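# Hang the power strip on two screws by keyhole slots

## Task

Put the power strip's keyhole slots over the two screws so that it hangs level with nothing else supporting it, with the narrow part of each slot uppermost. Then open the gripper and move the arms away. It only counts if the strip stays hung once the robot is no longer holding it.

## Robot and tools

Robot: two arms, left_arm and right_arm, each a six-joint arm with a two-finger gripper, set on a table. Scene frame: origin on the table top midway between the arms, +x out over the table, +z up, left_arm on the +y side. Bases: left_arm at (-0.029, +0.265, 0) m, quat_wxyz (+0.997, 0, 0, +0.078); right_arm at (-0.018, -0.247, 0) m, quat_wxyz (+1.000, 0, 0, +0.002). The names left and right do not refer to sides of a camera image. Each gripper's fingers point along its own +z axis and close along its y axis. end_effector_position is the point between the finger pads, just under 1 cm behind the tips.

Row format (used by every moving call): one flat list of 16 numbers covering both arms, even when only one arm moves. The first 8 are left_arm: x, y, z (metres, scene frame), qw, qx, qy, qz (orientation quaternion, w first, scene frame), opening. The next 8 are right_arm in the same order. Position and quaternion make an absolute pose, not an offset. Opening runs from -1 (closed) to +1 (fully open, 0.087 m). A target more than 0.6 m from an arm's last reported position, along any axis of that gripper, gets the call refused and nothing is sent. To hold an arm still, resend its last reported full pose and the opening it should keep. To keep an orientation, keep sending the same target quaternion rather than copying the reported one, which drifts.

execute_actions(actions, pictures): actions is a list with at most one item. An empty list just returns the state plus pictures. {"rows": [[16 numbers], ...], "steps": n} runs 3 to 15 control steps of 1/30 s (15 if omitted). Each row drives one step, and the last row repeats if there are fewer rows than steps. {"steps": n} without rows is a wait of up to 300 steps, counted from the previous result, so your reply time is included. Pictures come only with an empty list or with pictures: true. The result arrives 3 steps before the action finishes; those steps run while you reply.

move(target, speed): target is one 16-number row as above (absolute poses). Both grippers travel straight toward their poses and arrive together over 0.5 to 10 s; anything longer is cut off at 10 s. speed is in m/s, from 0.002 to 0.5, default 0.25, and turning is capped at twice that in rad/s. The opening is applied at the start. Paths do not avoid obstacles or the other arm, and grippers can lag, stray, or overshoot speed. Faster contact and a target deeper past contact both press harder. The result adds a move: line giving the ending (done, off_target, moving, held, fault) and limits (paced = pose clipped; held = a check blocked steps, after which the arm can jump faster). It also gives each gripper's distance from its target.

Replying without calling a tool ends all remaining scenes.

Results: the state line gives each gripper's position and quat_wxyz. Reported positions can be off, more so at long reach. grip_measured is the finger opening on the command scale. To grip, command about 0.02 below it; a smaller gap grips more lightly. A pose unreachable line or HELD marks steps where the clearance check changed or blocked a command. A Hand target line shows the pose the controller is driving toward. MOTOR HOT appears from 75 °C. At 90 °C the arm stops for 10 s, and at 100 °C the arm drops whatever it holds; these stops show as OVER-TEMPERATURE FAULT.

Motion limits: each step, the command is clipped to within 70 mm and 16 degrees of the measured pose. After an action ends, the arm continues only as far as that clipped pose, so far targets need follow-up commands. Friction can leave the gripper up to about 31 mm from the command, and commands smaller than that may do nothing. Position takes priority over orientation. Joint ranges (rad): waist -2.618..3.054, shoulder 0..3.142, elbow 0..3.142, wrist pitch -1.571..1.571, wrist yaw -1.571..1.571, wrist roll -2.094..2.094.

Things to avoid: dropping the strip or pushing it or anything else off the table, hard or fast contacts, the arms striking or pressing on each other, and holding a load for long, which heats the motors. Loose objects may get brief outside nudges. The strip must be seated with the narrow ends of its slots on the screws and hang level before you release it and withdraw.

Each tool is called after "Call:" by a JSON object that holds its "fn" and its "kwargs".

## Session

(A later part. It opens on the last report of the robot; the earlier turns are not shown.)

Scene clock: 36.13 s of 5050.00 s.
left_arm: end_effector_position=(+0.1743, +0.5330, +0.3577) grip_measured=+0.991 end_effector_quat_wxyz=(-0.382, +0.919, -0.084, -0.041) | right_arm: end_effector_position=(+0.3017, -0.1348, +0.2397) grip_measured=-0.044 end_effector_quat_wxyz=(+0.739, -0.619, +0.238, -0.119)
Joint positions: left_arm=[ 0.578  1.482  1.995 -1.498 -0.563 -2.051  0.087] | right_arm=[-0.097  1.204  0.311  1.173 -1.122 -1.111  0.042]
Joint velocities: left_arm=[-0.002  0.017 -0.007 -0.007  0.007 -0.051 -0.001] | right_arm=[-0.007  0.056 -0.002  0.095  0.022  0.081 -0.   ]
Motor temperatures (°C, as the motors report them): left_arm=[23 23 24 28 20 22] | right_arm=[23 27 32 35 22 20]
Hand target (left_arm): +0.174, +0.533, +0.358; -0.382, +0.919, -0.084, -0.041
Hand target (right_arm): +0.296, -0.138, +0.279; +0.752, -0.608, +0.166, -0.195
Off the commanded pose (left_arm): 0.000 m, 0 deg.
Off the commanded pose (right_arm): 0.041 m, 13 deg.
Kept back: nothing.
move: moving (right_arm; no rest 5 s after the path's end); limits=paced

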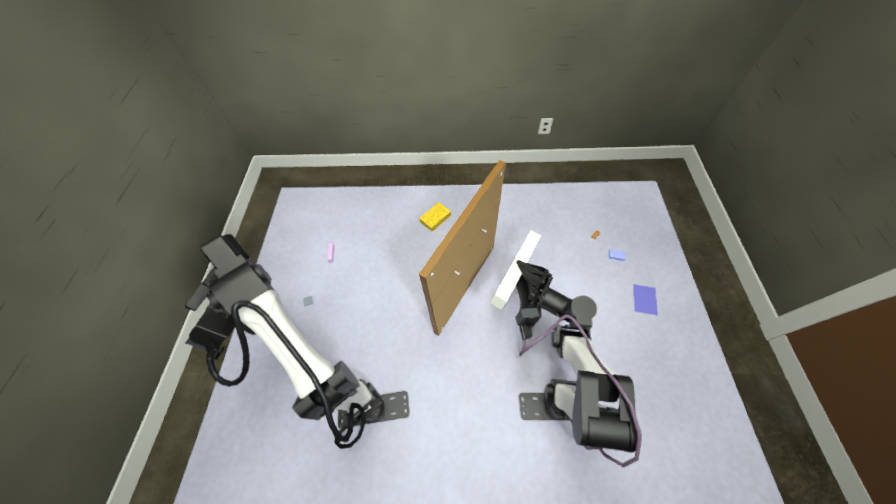

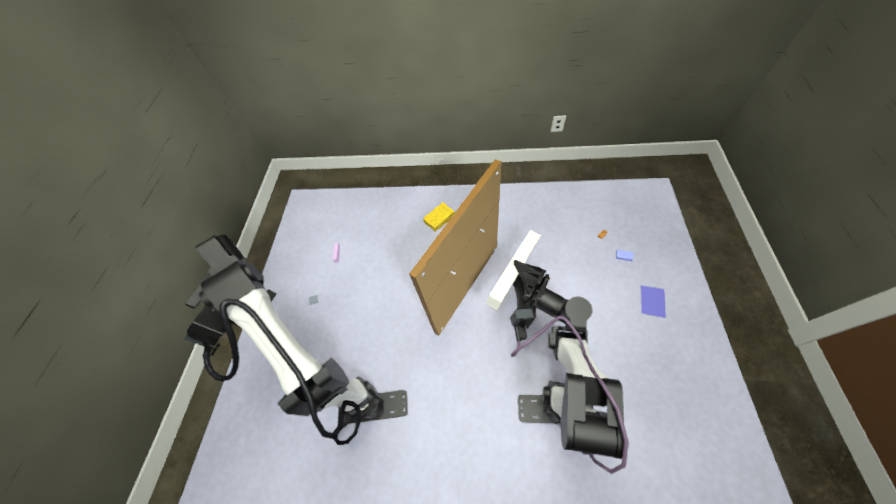

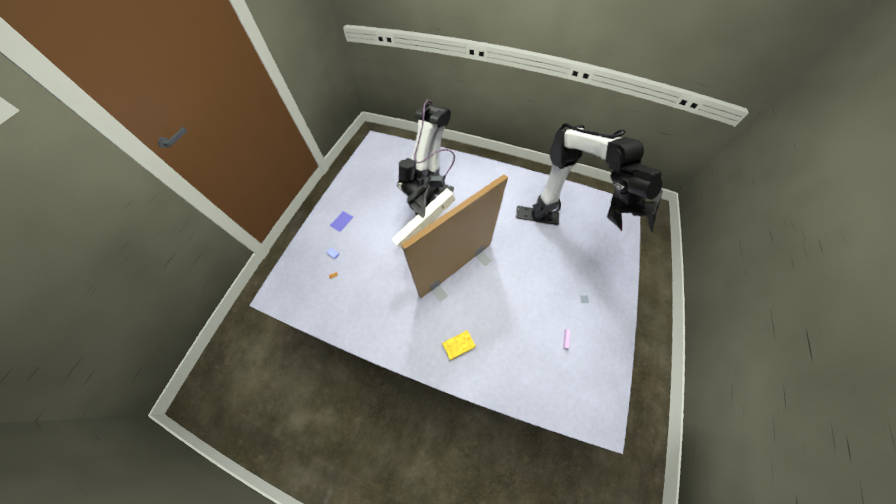

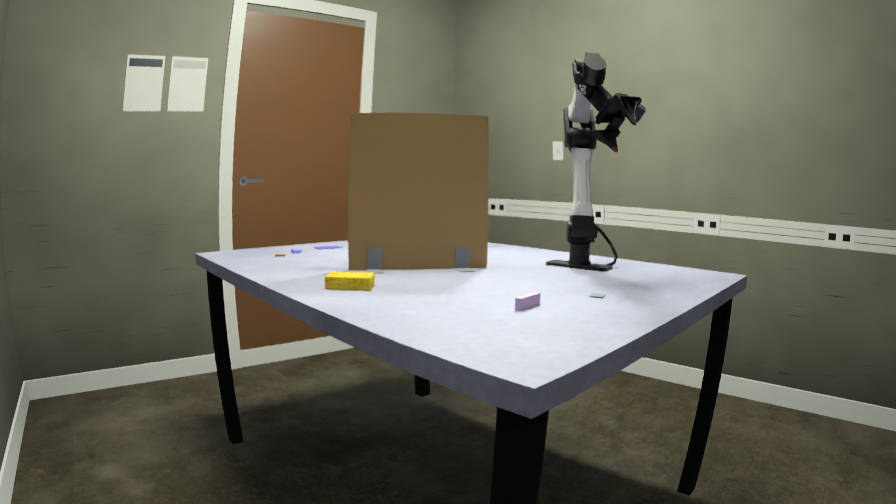

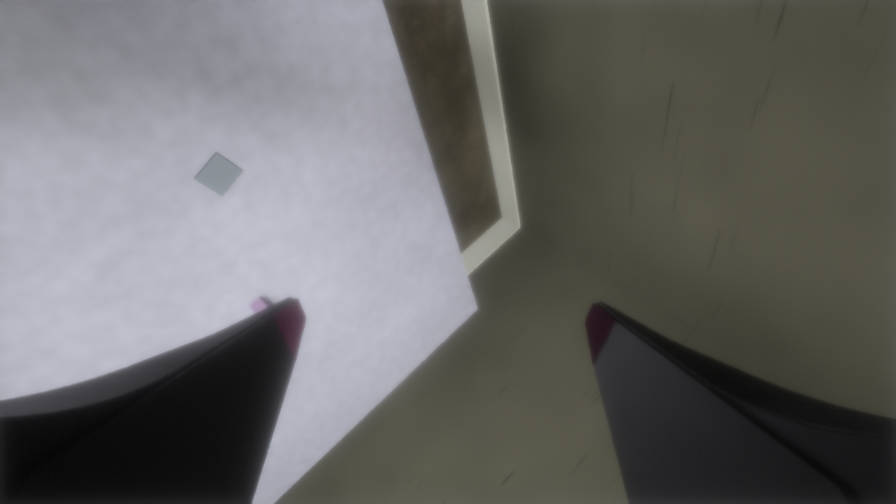

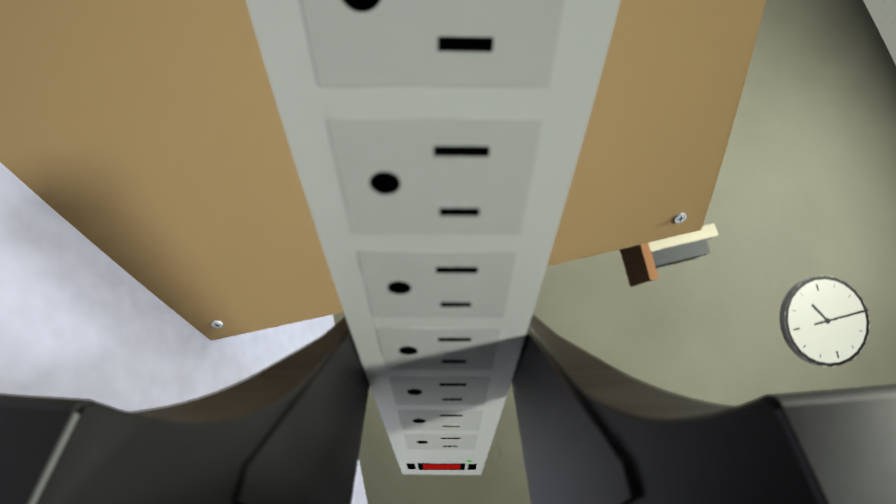

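Call:
{"fn": "execute_actions", "kwargs": {"actions": [{"rows":[[0.174,0.533,0.358,-0.382,0.919,-0.084,-0.041,1,0.32,-0.09,0.22,0.705,-0.665,0.10,-0.255,-0.2]]}]}}

Call:
{"fn": "execute_actions", "kwargs": {"actions": [{"rows":[[0.174,0.533,0.358,-0.382,0.919,-0.084,-0.041,1,0.32,-0.09,0.22,0.705,-0.665,0.10,-0.255,-0.2]]}]}}

Call:
{"fn": "execute_actions", "kwargs": {"actions": [{"rows":[[0.174,0.533,0.358,-0.382,0.919,-0.084,-0.041,1,0.32,-0.09,0.22,0.705,-0.665,0.10,-0.255,-0.2]]}], "pictures": true}}

Scene clock: 36.67 s of 5050.00 s.
left_arm: end_effector_position=(+0.1743, +0.5330, +0.3577) grip_measured=+0.991 end_effector_quat_wxyz=(-0.382, +0.919, -0.084, -0.041) | right_arm: end_effector_position=(+0.3107, -0.0885, +0.1624) grip_measured=-0.044 end_effector_quat_wxyz=(+0.684, -0.684, +0.235, -0.098)
Joint positions: left_arm=[ 0.578  1.482  1.995 -1.498 -0.563 -2.051  0.087] | right_arm=[ 0.098  1.39   0.304  1.001 -0.996 -1.453  0.042]
Joint velocities: left_arm=[-0.002 -0.022 -0.002 -0.051 -0.051 -0.051 -0.   ] | right_arm=[ 0.037 -0.276  0.002 -0.374  0.227 -0.315 -0.   ]
Motor temperatures (°C, as the motors report them): left_arm=[23 23 24 28 20 22] | right_arm=[23 27 32 35 22 20]
Steps of this call (steps 1 to 4: nothing new was sent; steps 5 to 16: the first 12 steps of this action). Readings (end_effector_position):
5: left_arm (+0.1743, +0.5330, +0.3577) | right_arm (+0.3035, -0.1294, +0.2376)
6: left_arm (+0.1743, +0.5330, +0.3577) | right_arm (+0.3064, -0.1184, +0.2307)
8: left_arm (+0.1743, +0.5330, +0.3577) | right_arm (+0.3078, -0.0950, +0.2040)
12: left_arm (+0.1743, +0.5330, +0.3577) | right_arm (+0.3076, -0.0836, +0.1660)
16: the state above

Scene clock: 37.17 s of 5050.00 s.
left_arm: end_effector_position=(+0.1743, +0.5330, +0.3577) grip_measured=+0.991 end_effector_quat_wxyz=(-0.382, +0.919, -0.084, -0.041) | right_arm: end_effector_position=(+0.3158, -0.0936, +0.1644) grip_measured=-0.044 end_effector_quat_wxyz=(+0.670, -0.694, +0.220, -0.145)
Joint positions: left_arm=[ 0.578  1.482  1.995 -1.498 -0.563 -2.051  0.087] | right_arm=[ 0.103  1.369  0.304  0.96  -0.942 -1.561  0.042]
Joint velocities: left_arm=[-0.002  0.007  0.002  0.037 -0.081  0.007 -0.001] | right_arm=[-0.002 -0.002 -0.012 -0.022  0.066 -0.139 -0.   ]
Motor temperatures (°C, as the motors report them): left_arm=[23 23 24 28 20 22] | right_arm=[23 27 32 35 22 20]
Off your previous action's commanded pose (left_arm): 0.000 m, 0 deg at its last step (step 3 of this call).
Off your previous action's commanded pose (right_arm): 0.056 m, 22 deg at its last step (step 3 of this call); orientation clipped at that step.
Steps of this call (steps 1 to 3: the last 3 steps of your previous action; steps 4 to 15: the first 12 steps of this action). Readings (end_effector_position):
4: left_arm (+0.1743, +0.5330, +0.3577) | right_arm (+0.3128, -0.0918, +0.1645)
5: left_arm (+0.1743, +0.5330, +0.3577) | right_arm (+0.3134, -0.0924, +0.1643)
7: left_arm (+0.1743, +0.5330, +0.3577) | right_arm (+0.3145, -0.0934, +0.1637)
11: left_arm (+0.1743, +0.5330, +0.3577) | right_arm (+0.3155, -0.0937, +0.1637)
15: the state above

Scene clock: 37.67 s of 5050.00 s.
left_arm: end_effector_position=(+0.1743, +0.5330, +0.3577) grip_measured=+0.991 end_effector_quat_wxyz=(-0.382, +0.919, -0.084, -0.041) | right_arm: end_effector_position=(+0.3162, -0.0937, +0.1674) grip_measured=-0.044 end_effector_quat_wxyz=(+0.668, -0.697, +0.207, -0.158)
Joint positions: left_arm=[ 0.578  1.482  1.995 -1.498 -0.563 -2.051  0.087] | right_arm=[ 0.103  1.369  0.304  0.967 -0.941 -1.594  0.042]
Joint velocities: left_arm=[-0.012 -0.007  0.007 -0.037 -0.066 -0.066 -0.   ] | right_arm=[-0.012  0.002  0.012 -0.037  0.022 -0.125 -0.   ]
Motor temperatures (°C, as the motors report them): left_arm=[23 23 24 28 20 22] | right_arm=[23 27 33 35 22 20]
Off your previous action's commanded pose (left_arm): 0.000 m, 0 deg at its last step (step 3 of this call).
Off your previous action's commanded pose (right_arm): 0.055 m, 19 deg at its last step (step 3 of this call); orientation clipped at that step.
Steps of this call (steps 1 to 3: the last 3 steps of your previous action; steps 4 to 15: the first 12 steps of this action). Readings (end_effector_position):
4: left_arm (+0.1743, +0.5330, +0.3577) | right_arm (+0.3160, -0.0937, +0.1650)
5: left_arm (+0.1743, +0.5330, +0.3577) | right_arm (+0.3160, -0.0937, +0.1651)
7: left_arm (+0.1743, +0.5330, +0.3577) | right_arm (+0.3160, -0.0937, +0.1653)
11: left_arm (+0.1743, +0.5330, +0.3577) | right_arm (+0.3160, -0.0937, +0.1659)
15: the state above

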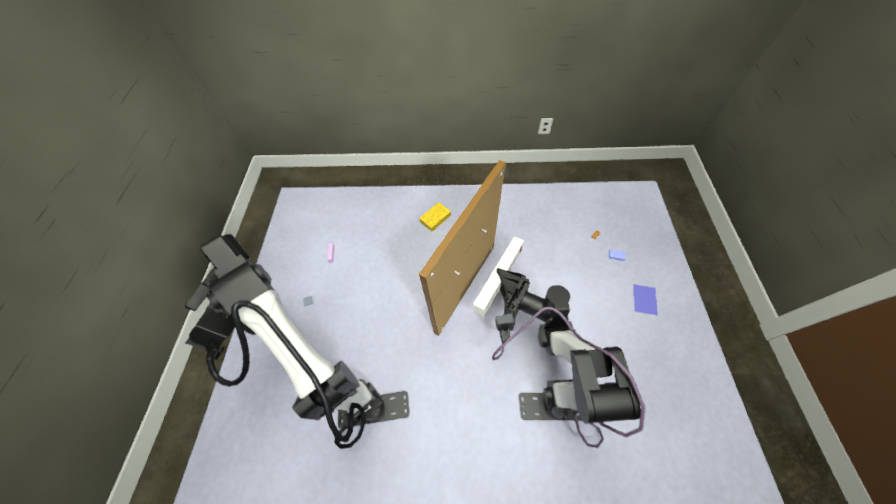

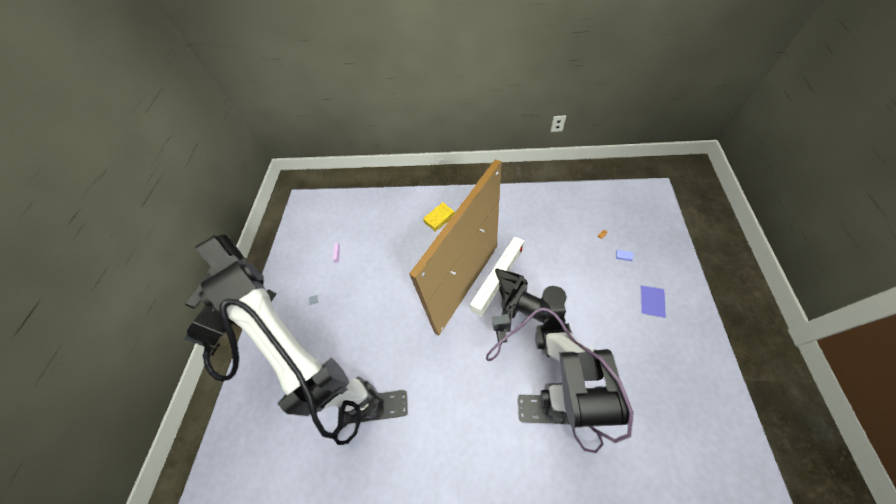

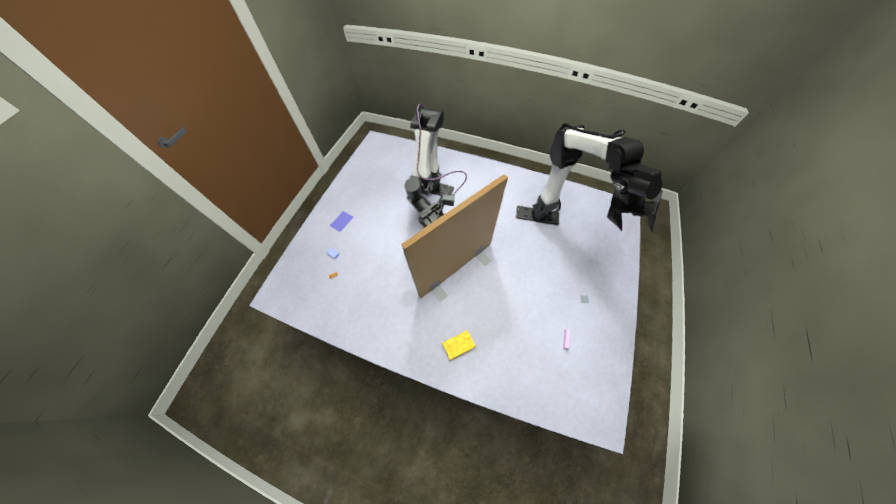

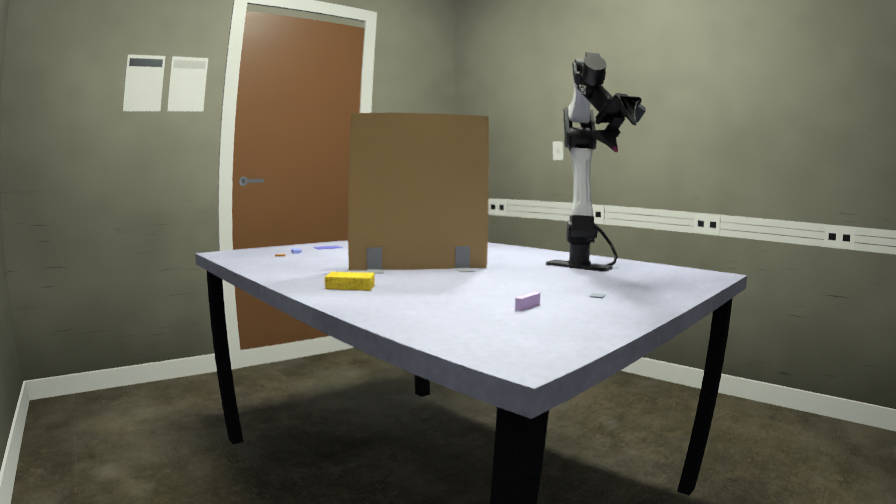

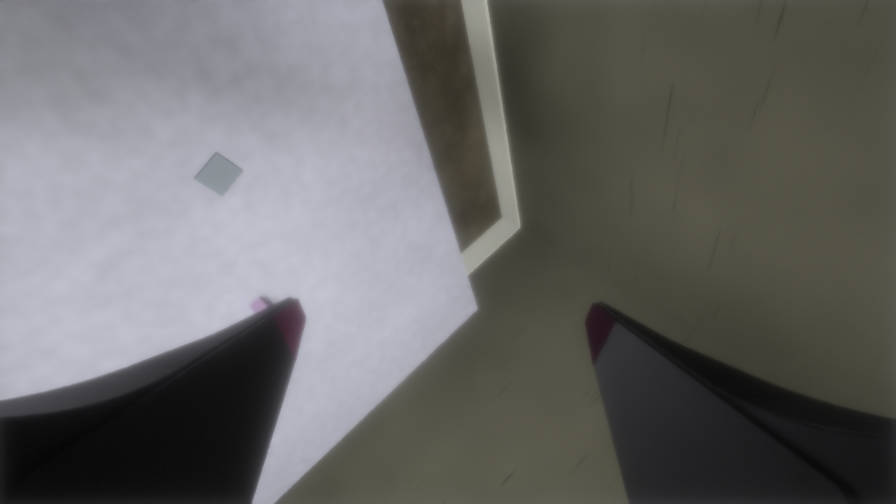

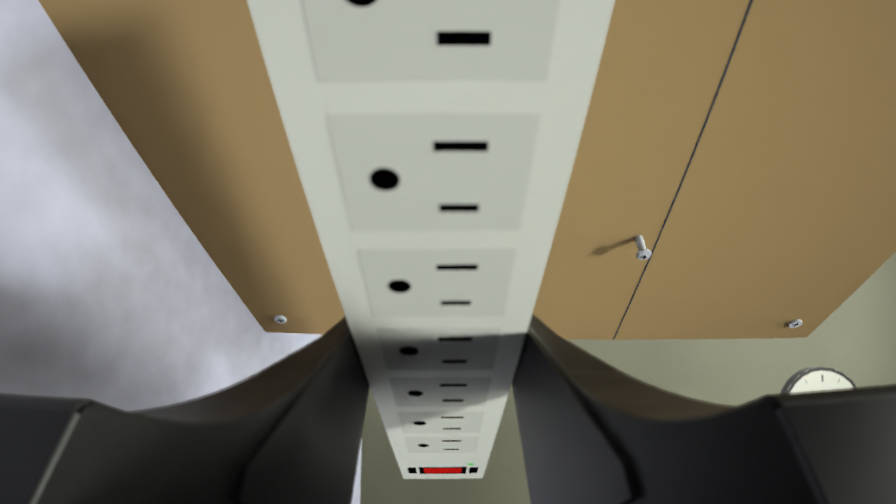

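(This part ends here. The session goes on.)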